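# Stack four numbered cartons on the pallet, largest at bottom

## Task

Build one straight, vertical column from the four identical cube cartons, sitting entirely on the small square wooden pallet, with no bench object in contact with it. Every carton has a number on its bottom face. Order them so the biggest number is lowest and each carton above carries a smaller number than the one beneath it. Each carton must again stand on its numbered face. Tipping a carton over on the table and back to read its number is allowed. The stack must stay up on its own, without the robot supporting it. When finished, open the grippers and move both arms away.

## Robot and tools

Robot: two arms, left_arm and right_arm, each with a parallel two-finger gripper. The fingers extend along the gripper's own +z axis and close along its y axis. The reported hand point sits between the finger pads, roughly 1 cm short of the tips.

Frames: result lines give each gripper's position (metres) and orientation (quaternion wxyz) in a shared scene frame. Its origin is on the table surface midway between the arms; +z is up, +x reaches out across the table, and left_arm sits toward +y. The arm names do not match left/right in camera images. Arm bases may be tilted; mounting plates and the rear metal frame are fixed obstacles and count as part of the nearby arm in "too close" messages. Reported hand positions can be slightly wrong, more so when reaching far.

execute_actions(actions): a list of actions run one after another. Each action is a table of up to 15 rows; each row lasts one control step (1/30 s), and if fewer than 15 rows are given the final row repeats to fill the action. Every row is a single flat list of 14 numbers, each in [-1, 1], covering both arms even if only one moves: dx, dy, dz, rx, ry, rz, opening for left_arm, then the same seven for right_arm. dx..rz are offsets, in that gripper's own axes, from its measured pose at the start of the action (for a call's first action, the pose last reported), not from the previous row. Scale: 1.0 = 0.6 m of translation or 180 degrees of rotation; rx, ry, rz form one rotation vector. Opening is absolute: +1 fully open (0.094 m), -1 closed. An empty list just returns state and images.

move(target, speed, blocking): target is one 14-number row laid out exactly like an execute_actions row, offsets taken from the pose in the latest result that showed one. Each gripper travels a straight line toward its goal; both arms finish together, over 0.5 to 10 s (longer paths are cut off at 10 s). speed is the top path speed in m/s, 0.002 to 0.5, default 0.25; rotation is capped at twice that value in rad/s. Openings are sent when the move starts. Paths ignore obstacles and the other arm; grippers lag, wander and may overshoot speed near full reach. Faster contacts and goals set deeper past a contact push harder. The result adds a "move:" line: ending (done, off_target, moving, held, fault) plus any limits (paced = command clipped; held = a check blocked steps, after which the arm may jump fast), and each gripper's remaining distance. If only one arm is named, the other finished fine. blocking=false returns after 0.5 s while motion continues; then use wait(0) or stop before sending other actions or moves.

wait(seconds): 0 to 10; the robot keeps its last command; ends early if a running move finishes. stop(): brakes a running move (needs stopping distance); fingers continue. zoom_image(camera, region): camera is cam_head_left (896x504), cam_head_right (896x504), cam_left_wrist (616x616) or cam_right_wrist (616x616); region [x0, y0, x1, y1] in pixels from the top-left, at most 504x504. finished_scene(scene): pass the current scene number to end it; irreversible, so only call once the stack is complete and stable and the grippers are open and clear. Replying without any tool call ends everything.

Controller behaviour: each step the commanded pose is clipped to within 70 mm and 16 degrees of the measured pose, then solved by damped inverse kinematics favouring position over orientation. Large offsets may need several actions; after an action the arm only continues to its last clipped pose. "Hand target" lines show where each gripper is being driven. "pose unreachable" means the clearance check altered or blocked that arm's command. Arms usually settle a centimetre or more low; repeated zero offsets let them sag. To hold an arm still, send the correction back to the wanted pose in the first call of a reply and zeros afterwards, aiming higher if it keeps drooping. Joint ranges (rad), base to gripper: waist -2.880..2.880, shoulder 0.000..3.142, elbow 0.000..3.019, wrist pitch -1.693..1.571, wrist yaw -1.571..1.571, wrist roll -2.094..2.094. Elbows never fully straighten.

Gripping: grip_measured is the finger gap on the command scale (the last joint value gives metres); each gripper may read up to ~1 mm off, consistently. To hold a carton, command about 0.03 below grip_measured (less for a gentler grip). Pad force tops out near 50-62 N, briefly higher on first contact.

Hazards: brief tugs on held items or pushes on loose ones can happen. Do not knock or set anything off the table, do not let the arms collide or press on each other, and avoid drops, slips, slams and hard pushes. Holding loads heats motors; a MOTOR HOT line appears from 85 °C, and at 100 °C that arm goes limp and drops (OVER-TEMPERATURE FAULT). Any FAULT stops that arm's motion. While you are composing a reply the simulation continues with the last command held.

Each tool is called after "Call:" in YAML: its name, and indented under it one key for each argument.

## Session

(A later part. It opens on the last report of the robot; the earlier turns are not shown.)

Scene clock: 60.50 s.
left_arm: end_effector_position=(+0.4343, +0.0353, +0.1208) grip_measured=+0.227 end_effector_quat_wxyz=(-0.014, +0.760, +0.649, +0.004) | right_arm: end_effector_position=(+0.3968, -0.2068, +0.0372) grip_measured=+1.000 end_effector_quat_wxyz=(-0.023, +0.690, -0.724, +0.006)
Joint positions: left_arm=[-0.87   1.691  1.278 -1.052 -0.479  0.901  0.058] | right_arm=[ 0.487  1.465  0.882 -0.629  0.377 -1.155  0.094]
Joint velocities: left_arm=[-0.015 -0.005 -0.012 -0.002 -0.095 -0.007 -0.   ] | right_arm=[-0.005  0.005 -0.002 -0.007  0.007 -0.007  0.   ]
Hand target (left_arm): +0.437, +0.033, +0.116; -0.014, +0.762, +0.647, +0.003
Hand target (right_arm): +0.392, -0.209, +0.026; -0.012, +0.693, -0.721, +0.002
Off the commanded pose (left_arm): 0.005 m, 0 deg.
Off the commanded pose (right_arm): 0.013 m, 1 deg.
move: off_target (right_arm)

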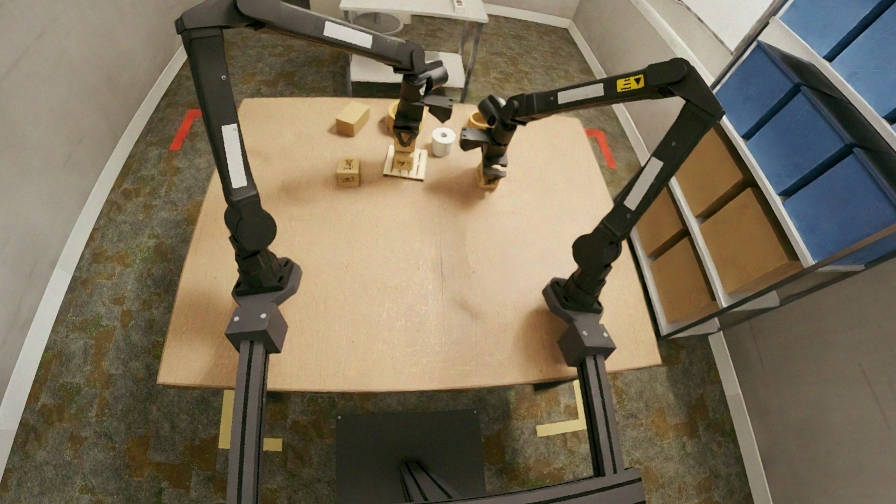

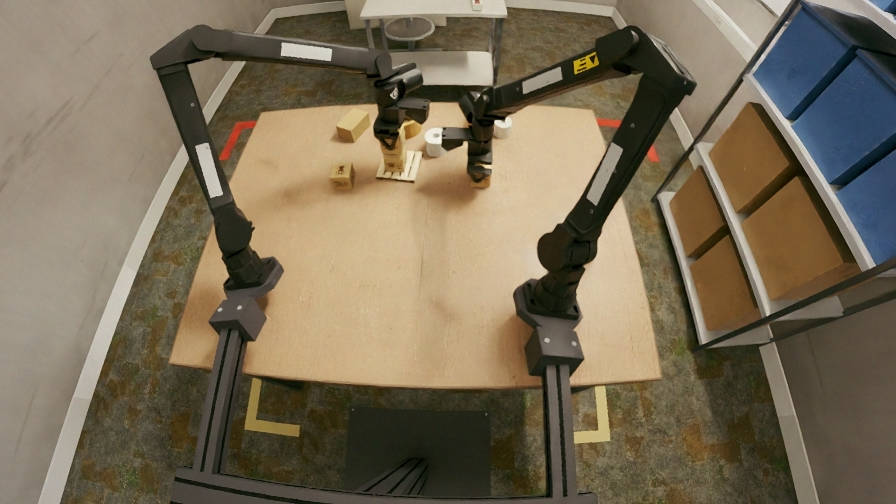

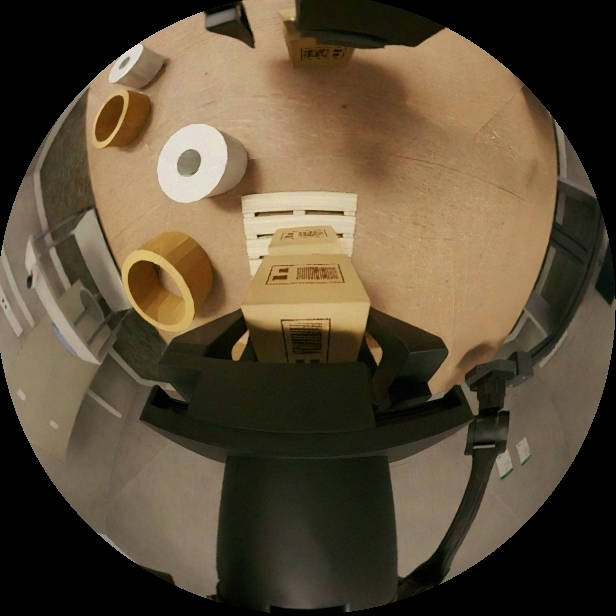

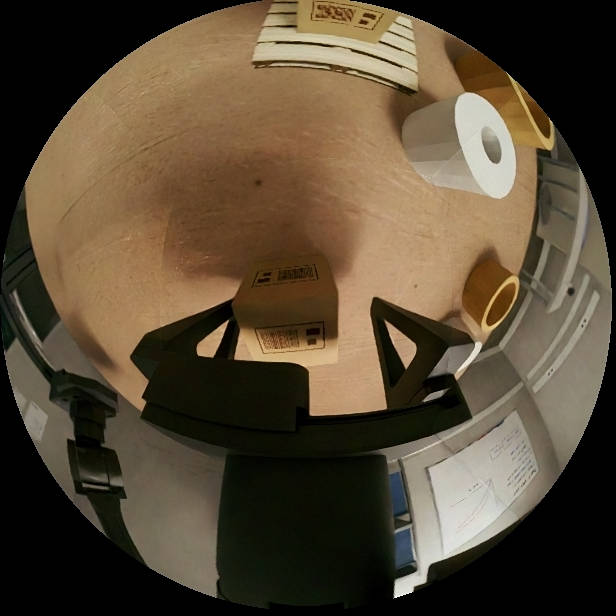

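Call:
move:
  target: [0,0,0.045,-0.006,-0.006,0,0.16,0,0.018,0.025,-0.013,0.008,0,1]
  speed: 0.03

Call:
zoom_image:
  camera: "cam_head_left"
  region: [340,90,480,200]

Scene clock: 61.90 s.
left_arm: end_effector_position=(+0.4328, +0.0369, +0.1018) grip_measured=+0.227 end_effector_quat_wxyz=(+0.002, +0.758, +0.652, +0.004) | right_arm: end_effector_position=(+0.3928, -0.2064, +0.0312) grip_measured=+1.000 end_effector_quat_wxyz=(-0.014, +0.692, -0.722, +0.004)
Joint positions: left_arm=[-0.852  1.691  1.226 -0.955 -0.475  0.931  0.058] | right_arm=[ 0.487  1.481  0.882 -0.632  0.38  -1.153  0.094]
Joint velocities: left_arm=[-0.005 -0.015  0.002 -0.007  0.007  0.007 -0.002] | right_arm=[-0.024 -0.005 -0.007 -0.002  0.007  0.051  0.   ]
Hand target (left_arm): +0.434, +0.036, +0.094; -0.001, +0.761, +0.649, +0.003
Hand target (right_arm): +0.387, -0.206, +0.022; +0.000, +0.690, -0.724, -0.000
Off the commanded pose (left_arm): 0.008 m, 1 deg.
Off the commanded pose (right_arm): 0.011 m, 2 deg.
move: off_target (right_arm)

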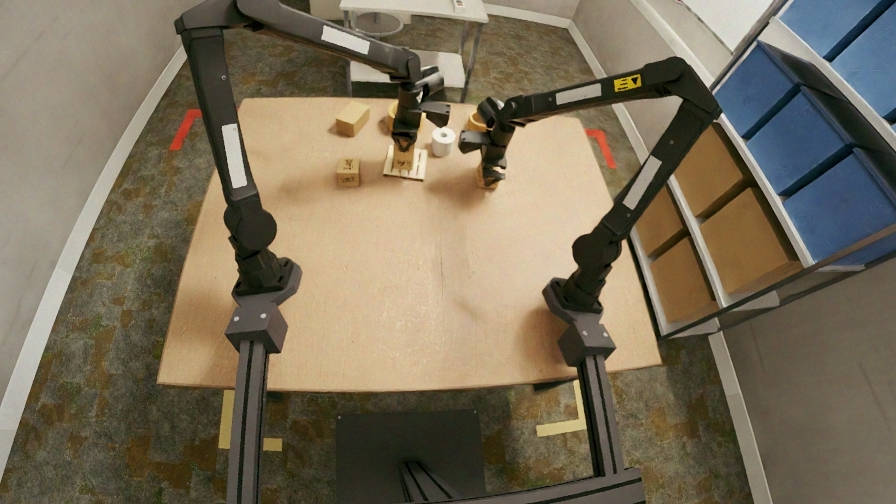

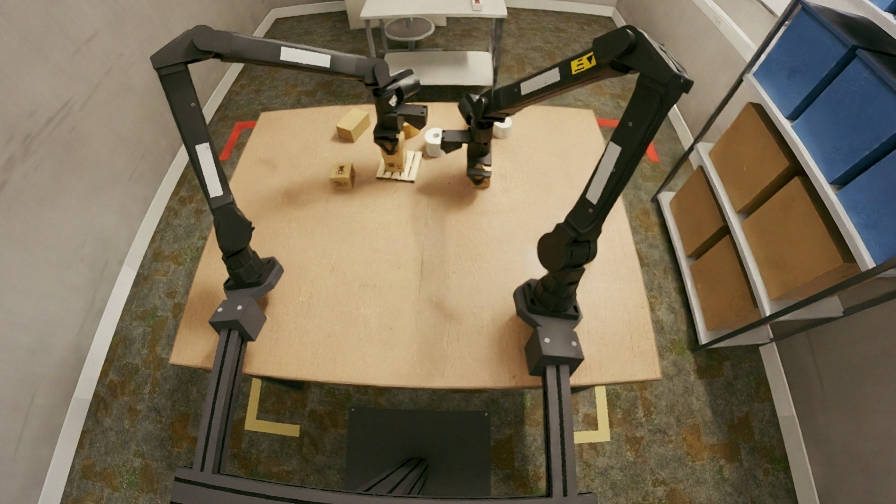

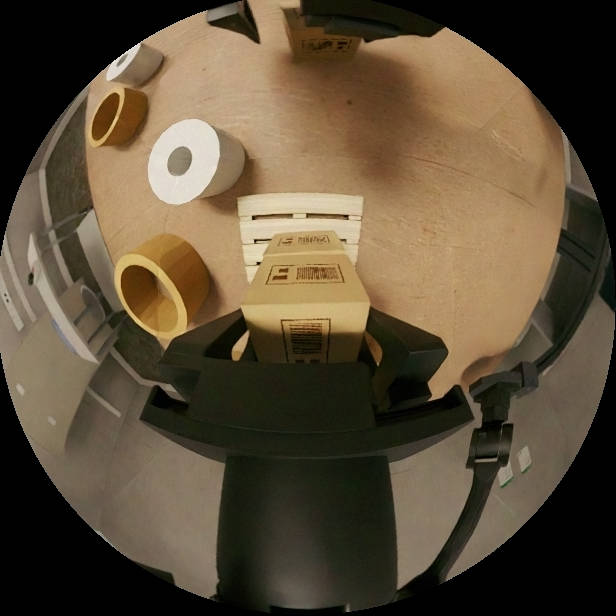

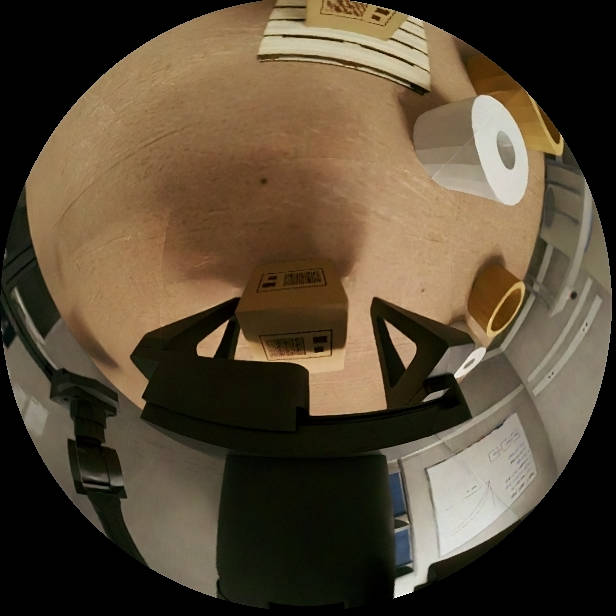

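Region (340, 90, 480, 200) of cam_head_left's 896x504 image, scaled by 3.600, with more detail than that image has; it fills the top 396 rows of this view, and the rest is white.

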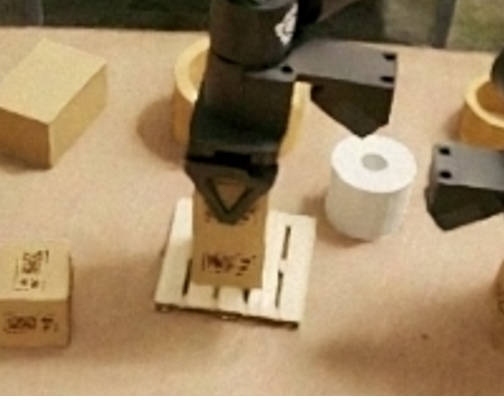

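Call:
execute_actions:
  actions:
    - [[0,0,0,0,0,0,1,0,0,0,0,0,0,0.15]]
    - [[0,0,0,0,0,0,1,0,0,0,0,0,0,0.15]]

Call:
move:
  target: [-0.008,0.008,-0.14,0,0,0,1,0,0,0,0,0,0,0.15]
  speed: 0.15

Call:
move:
  target: [0.245,-0.11,0.03,0,0,-0.025,1,0,0,0,0,0,0,0.15]

Scene clock: 63.53 s.
left_arm: end_effector_position=(+0.4328, +0.0368, +0.1018) grip_measured=+1.000 end_effector_quat_wxyz=(+0.002, +0.759, +0.652, +0.004) | right_arm: end_effector_position=(+0.3927, -0.2064, +0.0312) grip_measured=+0.214 end_effector_quat_wxyz=(-0.014, +0.691, -0.722, +0.004)
Joint positions: left_arm=[-0.852  1.691  1.226 -0.954 -0.475  0.932  0.094] | right_arm=[ 0.487  1.481  0.882 -0.632  0.38  -1.153  0.057]
Joint velocities: left_arm=[-0.015 -0.005 -0.002  0.007  0.037 -0.007  0.   ] | right_arm=[ 0.015 -0.015  0.007  0.007  0.022 -0.037  0.   ]
Hand target (left_arm): +0.433, +0.037, +0.102; +0.002, +0.759, +0.652, +0.004
Hand target (right_arm): +0.393, -0.206, +0.031; -0.014, +0.691, -0.722, +0.004
Off the commanded pose (left_arm): 0.000 m, 0 deg.
Off the commanded pose (right_arm): 0.000 m, 0 deg.

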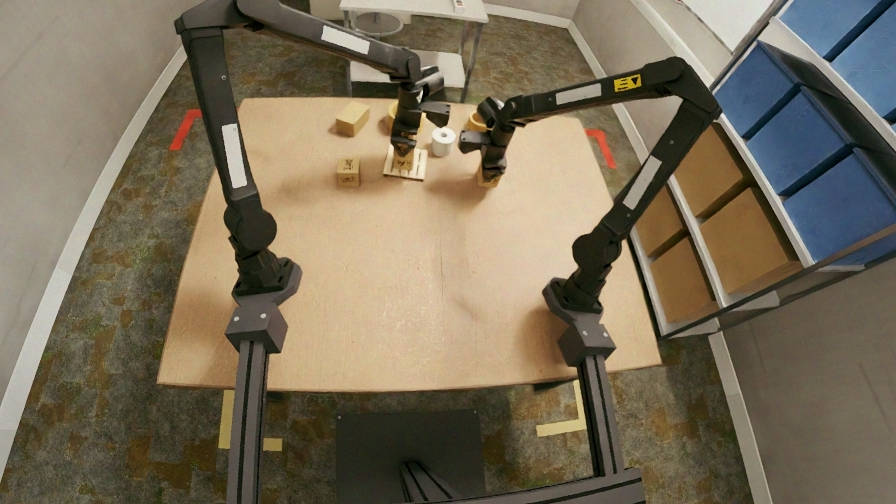

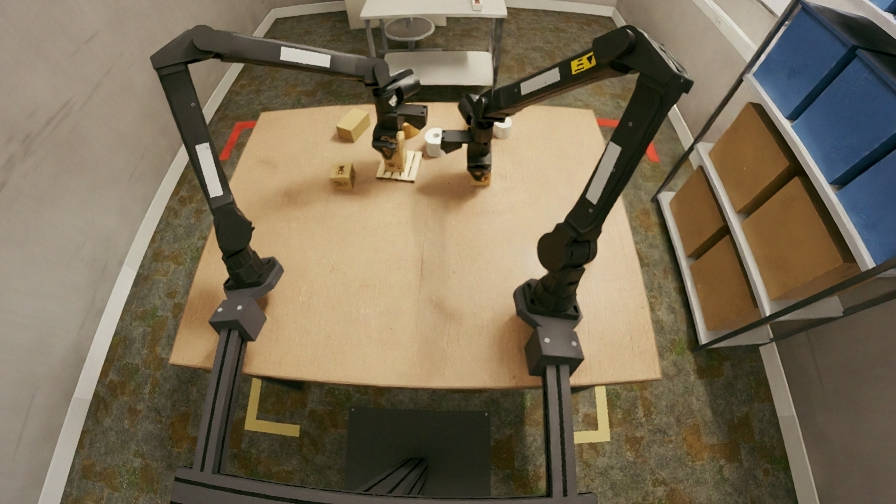

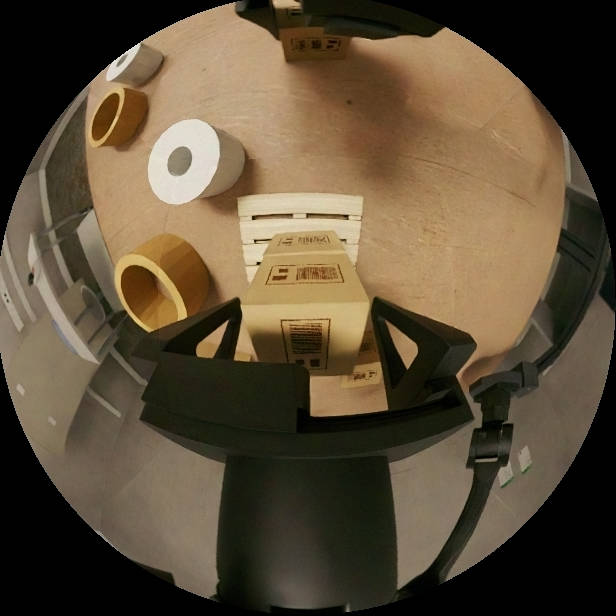

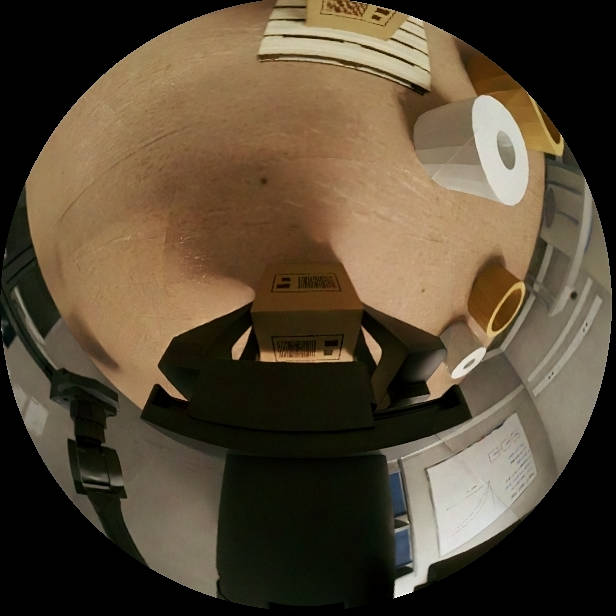

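Scene clock: 64.50 s.
left_arm: end_effector_position=(+0.4263, +0.0364, +0.1720) grip_measured=+1.000 end_effector_quat_wxyz=(-0.012, +0.766, +0.643, +0.003) | right_arm: end_effector_position=(+0.3927, -0.2064, +0.0312) grip_measured=+0.214 end_effector_quat_wxyz=(-0.014, +0.691, -0.722, +0.004)
Joint positions: left_arm=[-0.927  1.627  1.314 -1.177 -0.483  0.856  0.094] | right_arm=[ 0.487  1.481  0.882 -0.632  0.38  -1.153  0.057]
Joint velocities: left_arm=[-0.005  0.005  0.007 -0.007 -0.007 -0.007  0.   ] | right_arm=[-0.015 -0.005  0.007  0.012 -0.051  0.066 -0.   ]
Hand target (left_arm): +0.436, +0.032, +0.186; +0.002, +0.759, +0.651, +0.005
Hand target (right_arm): +0.393, -0.206, +0.031; -0.014, +0.691, -0.722, +0.004
Off the commanded pose (left_arm): 0.018 m, 2 deg.
Off the commanded pose (right_arm): 0.000 m, 0 deg.
move: off_target (left_arm)

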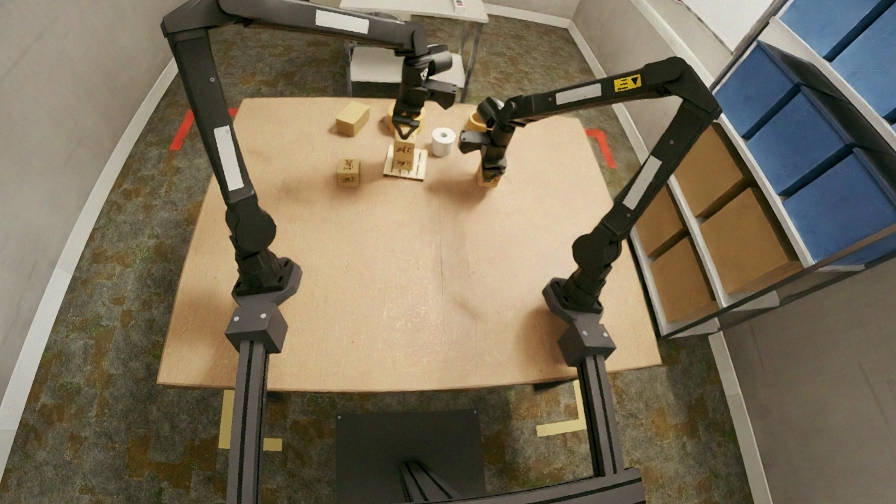

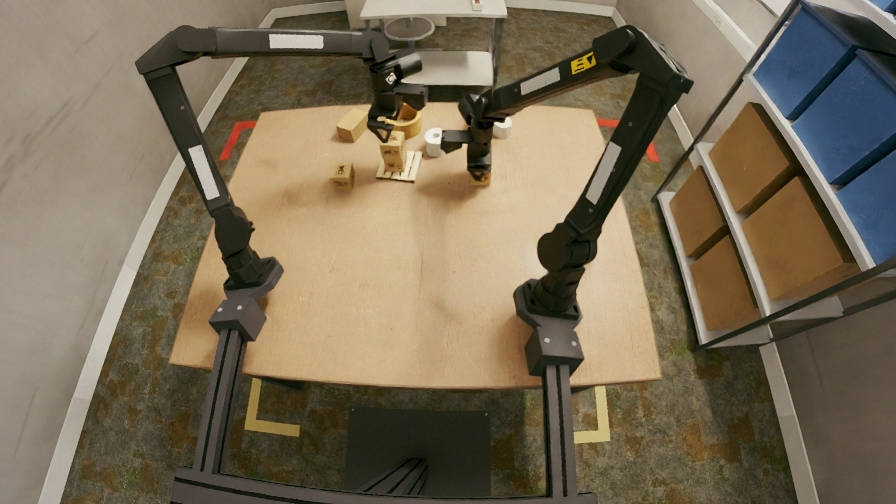

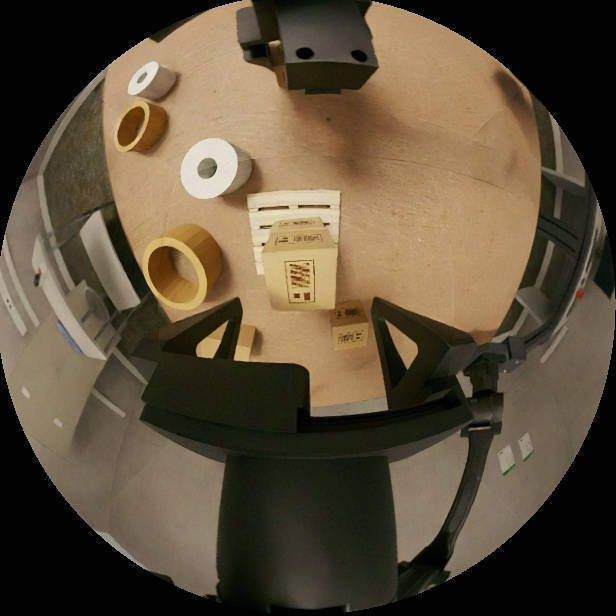

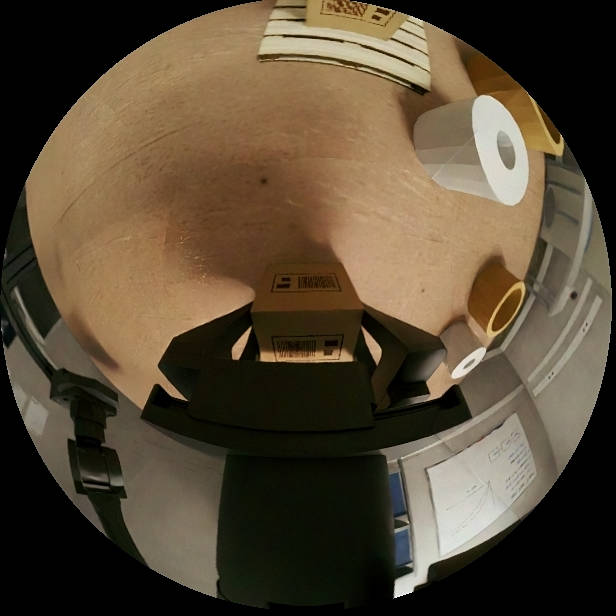

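Scene clock: 65.63 s.
left_arm: end_effector_position=(+0.3827, +0.1946, +0.1548) grip_measured=+1.000 end_effector_quat_wxyz=(-0.021, +0.737, +0.675, +0.003) | right_arm: end_effector_position=(+0.3927, -0.2064, +0.0312) grip_measured=+0.214 end_effector_quat_wxyz=(-0.014, +0.691, -0.722, +0.004)
Joint positions: left_arm=[-0.724  1.25   0.917 -1.074 -0.457  0.987  0.094] | right_arm=[ 0.487  1.481  0.882 -0.632  0.38  -1.153  0.057]
Joint velocities: left_arm=[-0.024 -0.005 -0.012 -0.002  0.022 -0.022  0.   ] | right_arm=[-0.034 -0.005 -0.007  0.012 -0.007 -0.095 -0.002]
Hand target (left_arm): +0.386, +0.193, +0.157; -0.012, +0.740, +0.673, +0.003
Hand target (right_arm): +0.393, -0.206, +0.031; -0.014, +0.691, -0.722, +0.004
Off the commanded pose (left_arm): 0.005 m, 1 deg.
Off the commanded pose (right_arm): 0.000 m, 0 deg.
move: done

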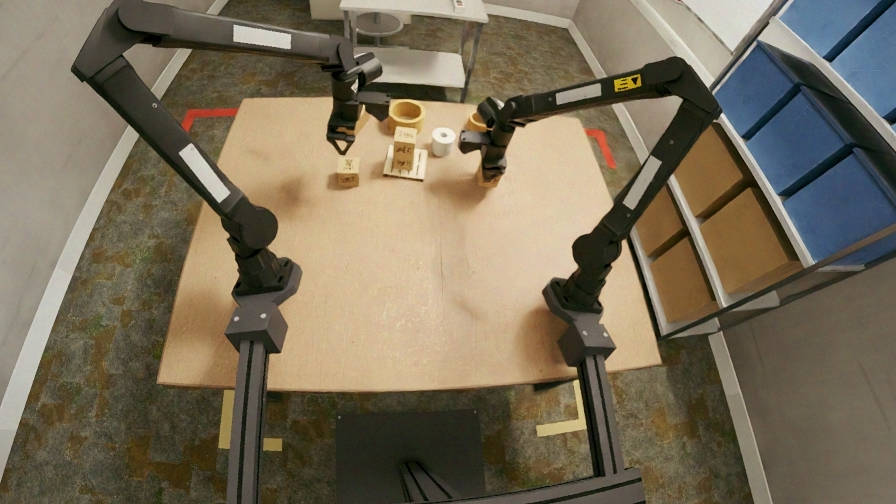

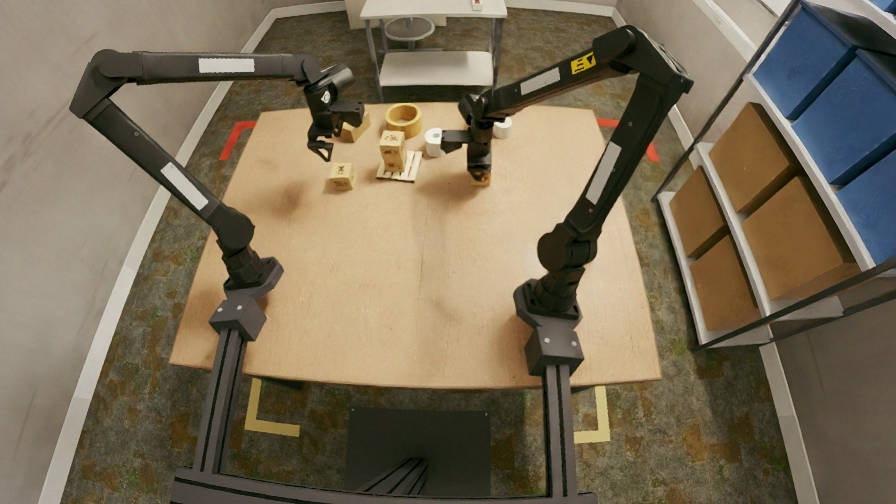

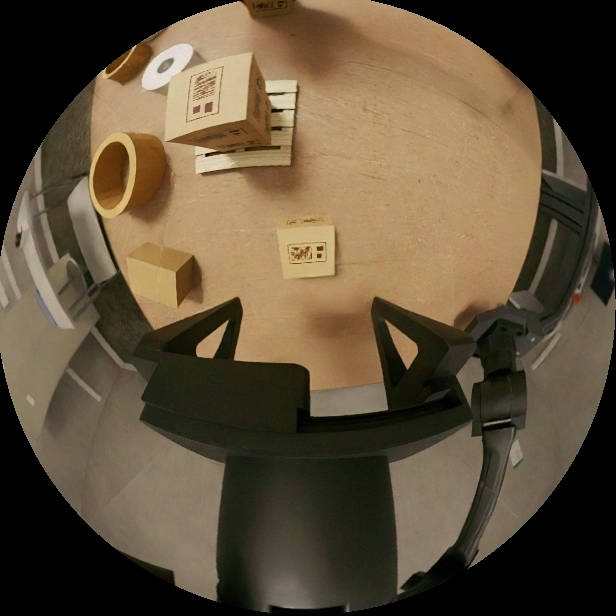

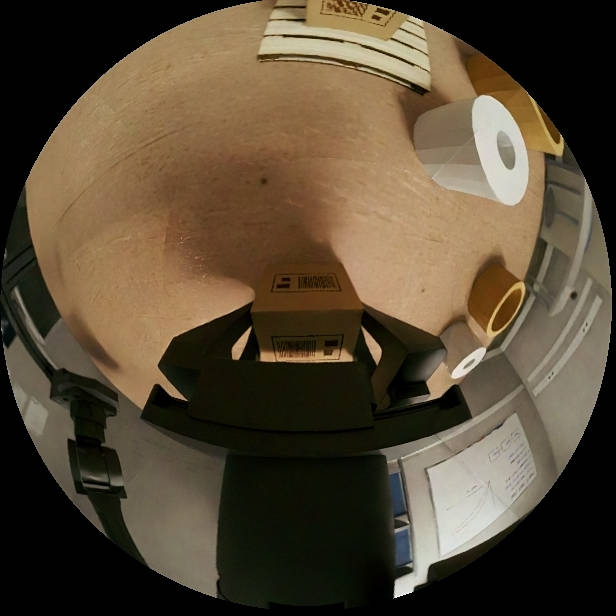

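Call:
move:
  target: [-0.007,0.003,0.212,-0.009,-0.01,-0.008,1,0,0,0,0,0,0,0.15]
  speed: 0.15

Call:
execute_actions:
  actions:
    - [[0,0,0,0,0,0,0.16,0,0,0,0,0,0,0.15]]
    - [[0,0,0,0,0,0,0.16,0,0,0,0,0,0,0.15]]

Call:
move:
  target: [0,0,-0.34,0,0,0.025,0.16,0,0,0,0,0,0,0.15]

Call:
move:
  target: [-0.255,0.165,-0.03,-0.008,-0.008,0,0.16,0,0,0,0,0,0,0.15]

Scene clock: 67.13 s.
left_arm: end_effector_position=(+0.3791, +0.1943, +0.0301) grip_measured=+1.000 end_effector_quat_wxyz=(-0.002, +0.726, +0.687, +0.001) | right_arm: end_effector_position=(+0.3927, -0.2064, +0.0312) grip_measured=+0.214 end_effector_quat_wxyz=(-0.014, +0.691, -0.722, +0.004)
Joint positions: left_arm=[-0.575  1.448  0.761 -0.613 -0.412  1.131  0.094] | right_arm=[ 0.487  1.481  0.882 -0.632  0.38  -1.153  0.057]
Joint velocities: left_arm=[-0.015  0.015 -0.012  0.017 -0.022 -0.007  0.   ] | right_arm=[ 0.005 -0.005  0.002 -0.002 -0.022 -0.022 -0.   ]
Hand target (left_arm): +0.381, +0.194, +0.027; +0.000, +0.729, +0.685, +0.000
Hand target (right_arm): +0.393, -0.206, +0.031; -0.014, +0.691, -0.722, +0.004
Off the commanded pose (left_arm): 0.003 m, 1 deg.
Off the commanded pose (right_arm): 0.000 m, 0 deg.
move: done

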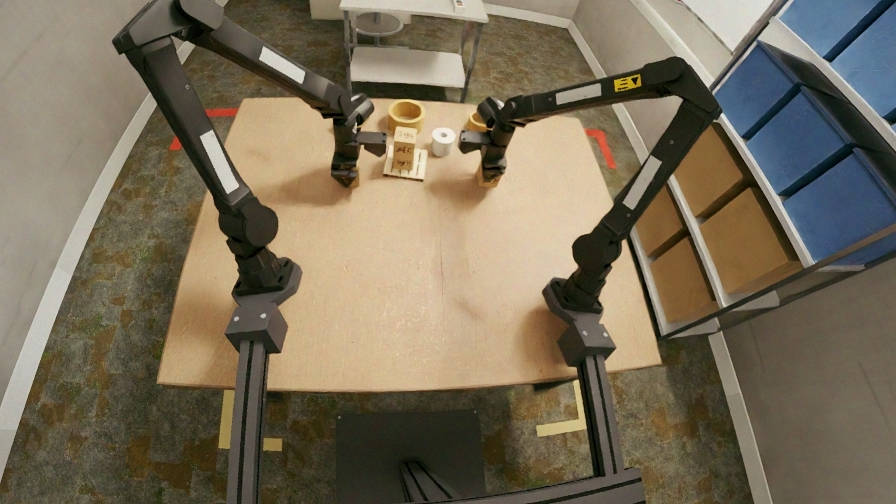

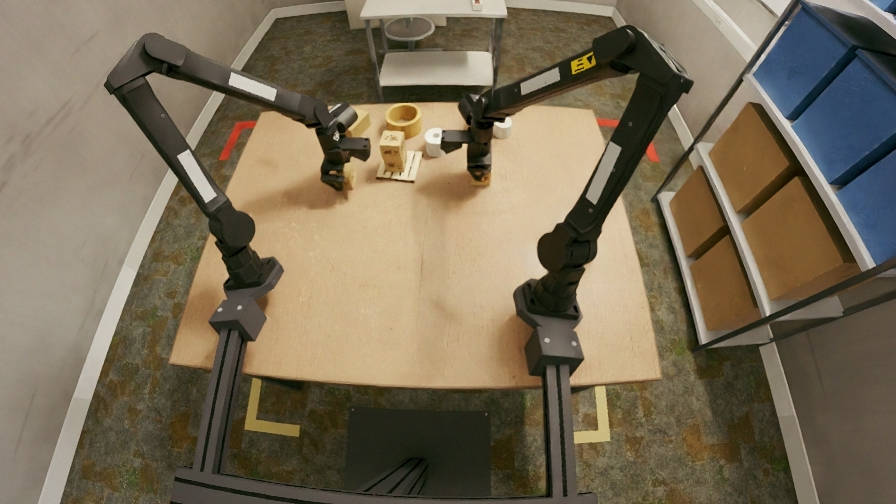

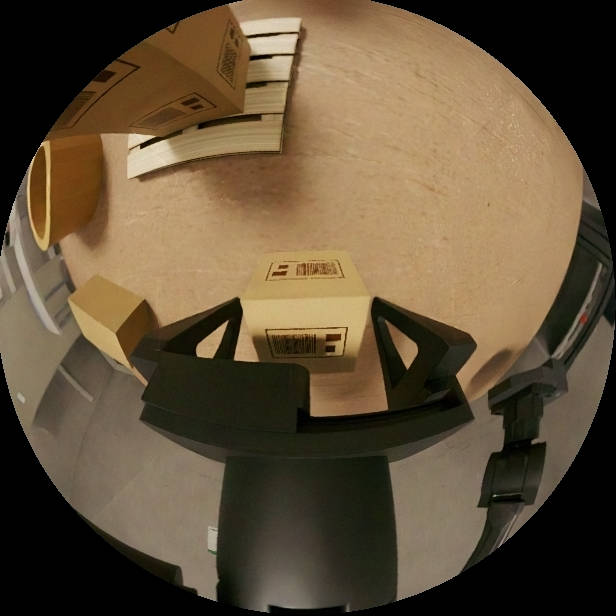

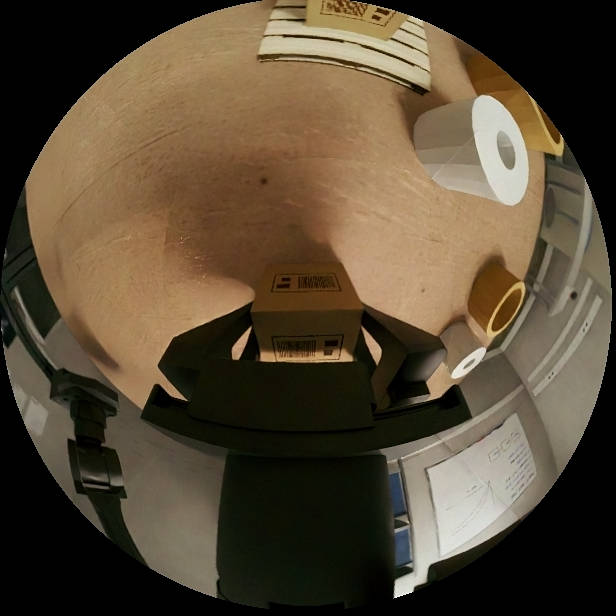

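Scene clock: 68.13 s.
left_arm: end_effector_position=(+0.3791, +0.1943, +0.0301) grip_measured=+0.227 end_effector_quat_wxyz=(-0.002, +0.726, +0.687, +0.001) | right_arm: end_effector_position=(+0.3927, -0.2064, +0.0312) grip_measured=+0.214 end_effector_quat_wxyz=(-0.014, +0.691, -0.722, +0.004)
Joint positions: left_arm=[-0.575  1.448  0.761 -0.613 -0.412  1.131  0.058] | right_arm=[ 0.487  1.481  0.882 -0.632  0.38  -1.153  0.057]
Joint velocities: left_arm=[-0.005 -0.005  0.002 -0.007 -0.051  0.022 -0.001] | right_arm=[-0.005 -0.005 -0.017 -0.002  0.066  0.007  0.001]
Hand target (left_arm): +0.379, +0.194, +0.030; -0.002, +0.726, +0.687, +0.001
Hand target (right_arm): +0.393, -0.206, +0.031; -0.014, +0.691, -0.722, +0.004
Off the commanded pose (left_arm): 0.000 m, 0 deg.
Off the commanded pose (right_arm): 0.000 m, 0 deg.

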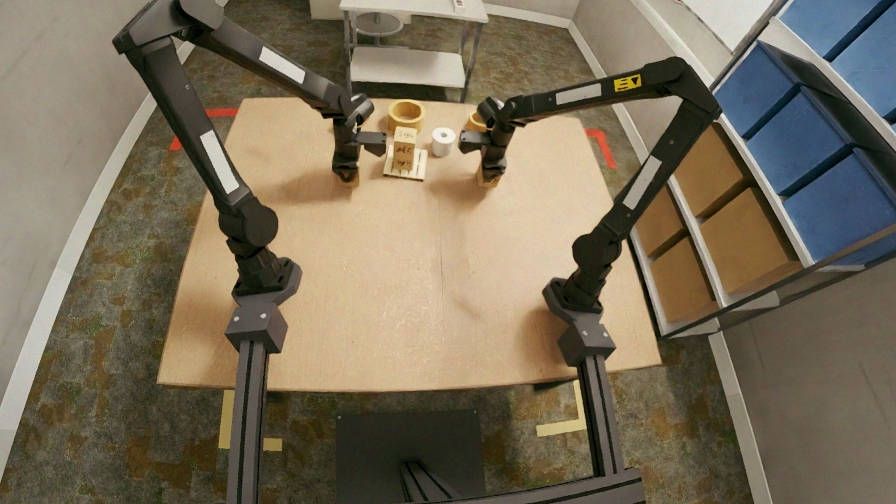

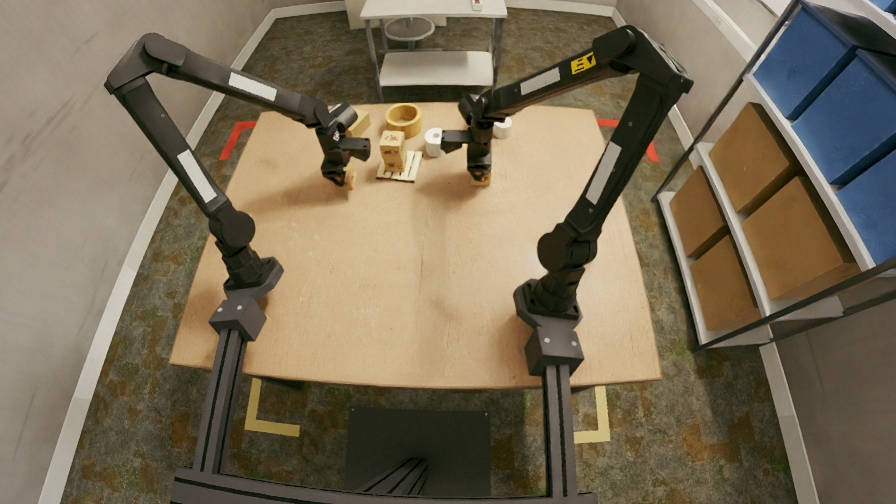

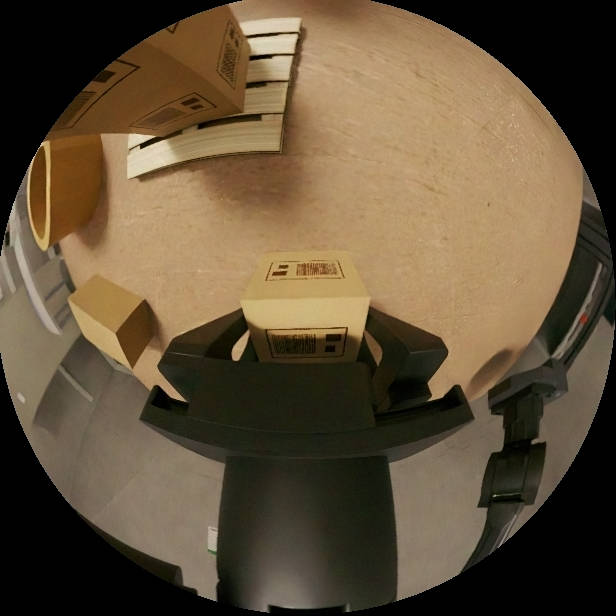

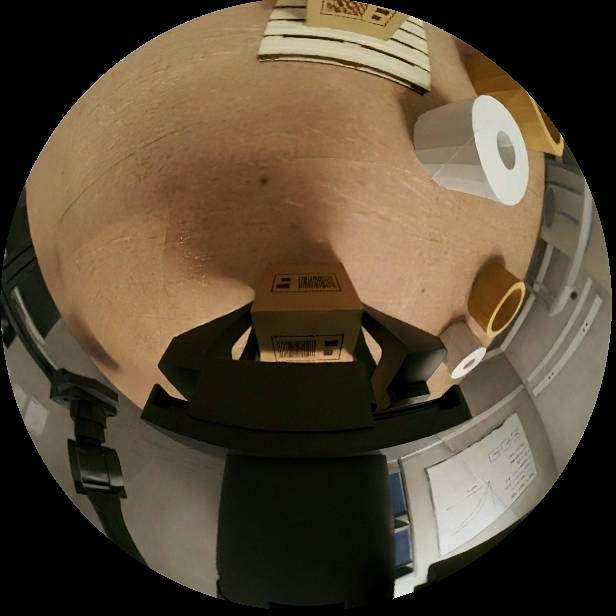

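Scene clock: 69.43 s.
left_arm: end_effector_position=(+0.3675, +0.1976, +0.2200) grip_measured=+0.227 end_effector_quat_wxyz=(-0.017, +0.761, +0.648, -0.001) | right_arm: end_effector_position=(+0.3927, -0.2064, +0.0312) grip_measured=+0.214 end_effector_quat_wxyz=(-0.014, +0.691, -0.722, +0.004)
Joint positions: left_arm=[-0.829  1.153  0.981 -1.281 -0.465  0.946  0.058] | right_arm=[ 0.487  1.481  0.882 -0.632  0.38  -1.153  0.057]
Joint velocities: left_arm=[-0.015 -0.005 -0.002 -0.007  0.066  0.051  0.001] | right_arm=[-0.005 -0.005 -0.012 -0.007 -0.022 -0.022  0.   ]
Hand target (left_arm): +0.378, +0.195, +0.234; -0.001, +0.753, +0.658, +0.002
Hand target (right_arm): +0.393, -0.206, +0.031; -0.014, +0.691, -0.722, +0.004
Off the commanded pose (left_arm): 0.019 m, 2 deg.
Off the commanded pose (right_arm): 0.000 m, 0 deg.
move: off_target (left_arm)

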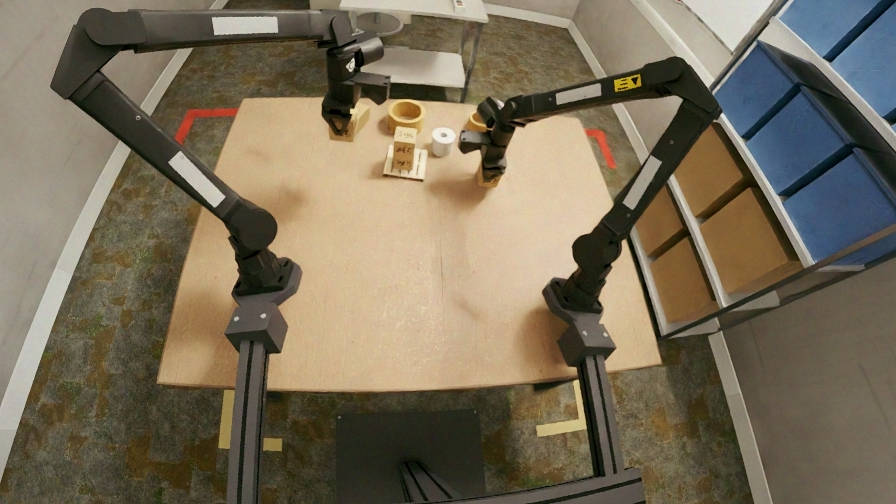

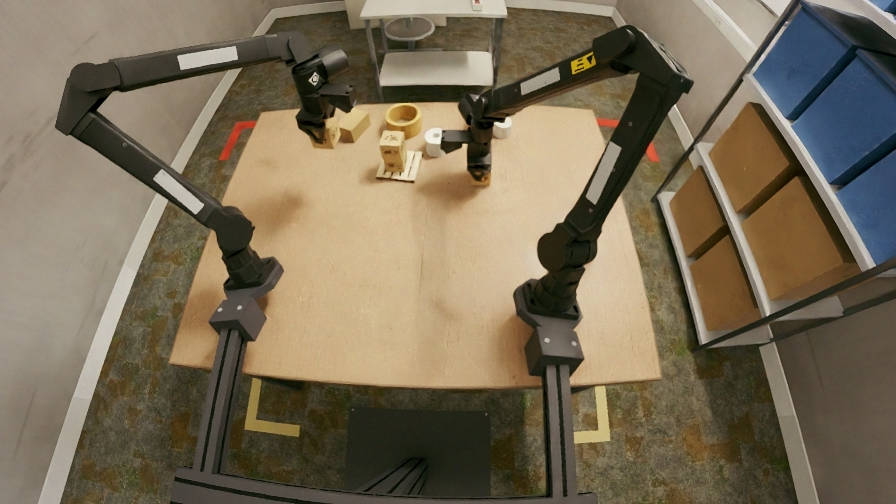

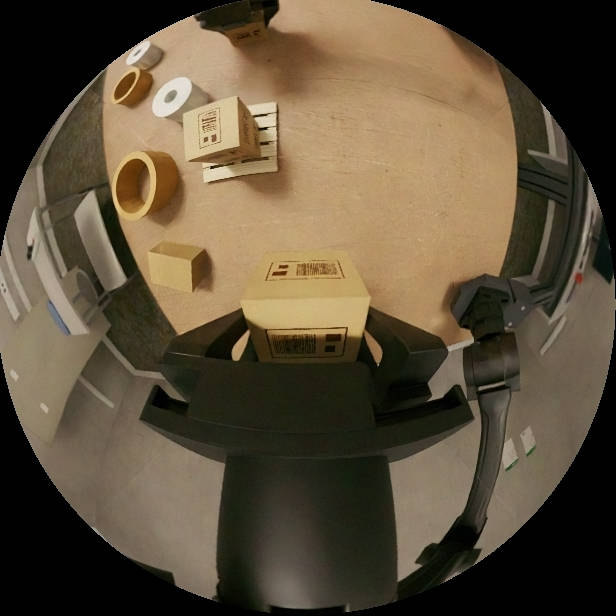

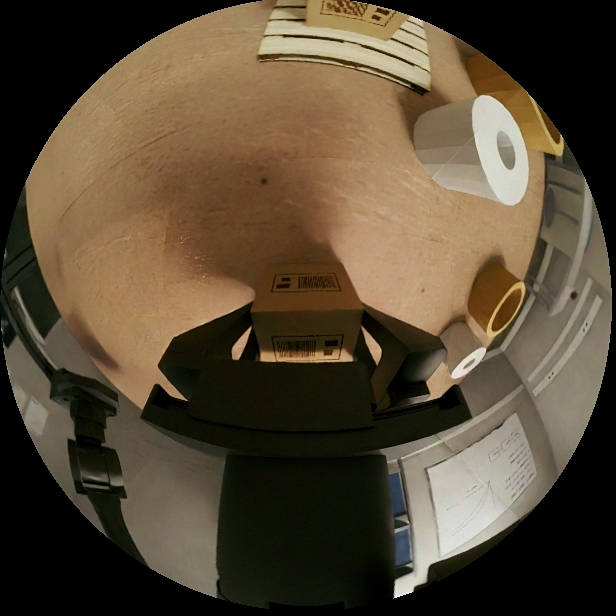

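Scene clock: 70.63 s.
left_arm: end_effector_position=(+0.4317, +0.0385, +0.2195) grip_measured=+0.227 end_effector_quat_wxyz=(-0.013, +0.767, +0.641, -0.002) | right_arm: end_effector_position=(+0.3927, -0.2064, +0.0312) grip_measured=+0.214 end_effector_quat_wxyz=(-0.014, +0.691, -0.722, +0.004)
Joint positions: left_arm=[-0.959  1.595  1.398 -1.312 -0.474  0.824  0.058] | right_arm=[ 0.487  1.481  0.882 -0.632  0.38  -1.153  0.057]
Joint velocities: left_arm=[-0.005 -0.005 -0.002 -0.007  0.095  0.007 -0.002] | right_arm=[-0.024 -0.015 -0.012  0.012 -0.037  0.037 -0.   ]
Hand target (left_arm): +0.441, +0.031, +0.233; +0.001, +0.761, +0.648, -0.001
Hand target (right_arm): +0.393, -0.206, +0.031; -0.014, +0.691, -0.722, +0.004
Off the commanded pose (left_arm): 0.018 m, 2 deg.
Off the commanded pose (right_arm): 0.000 m, 0 deg.
move: off_target (left_arm)

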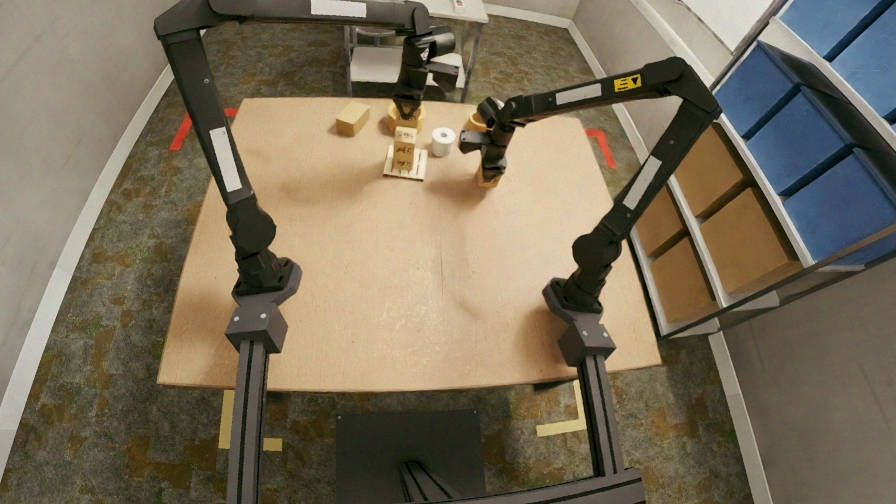

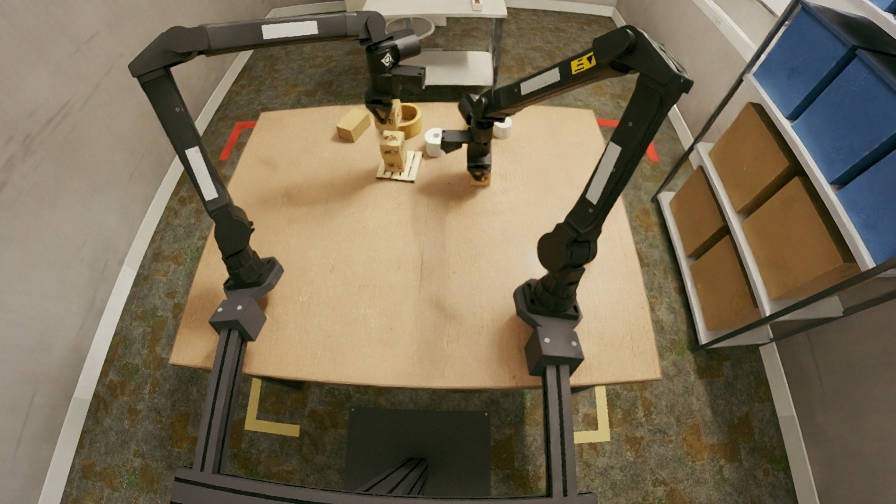

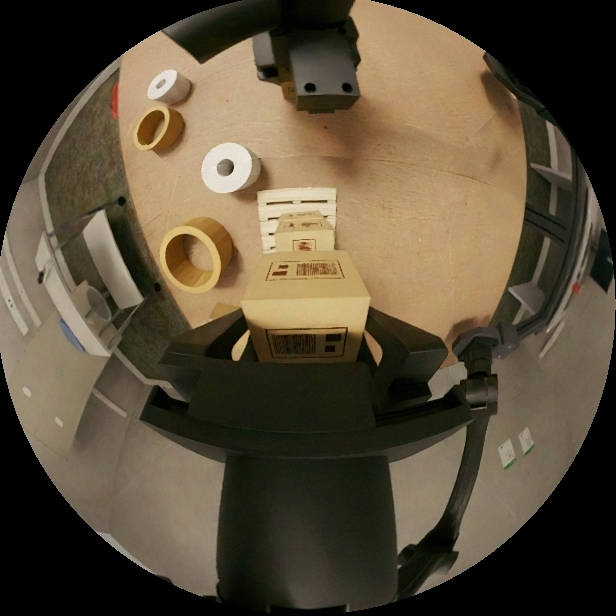

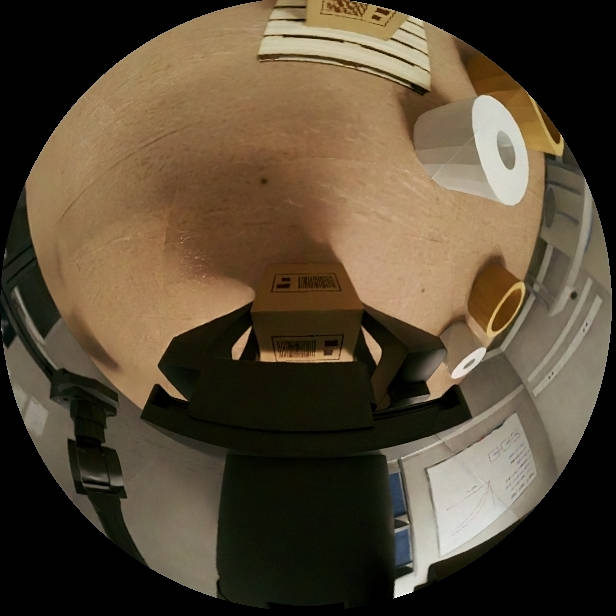

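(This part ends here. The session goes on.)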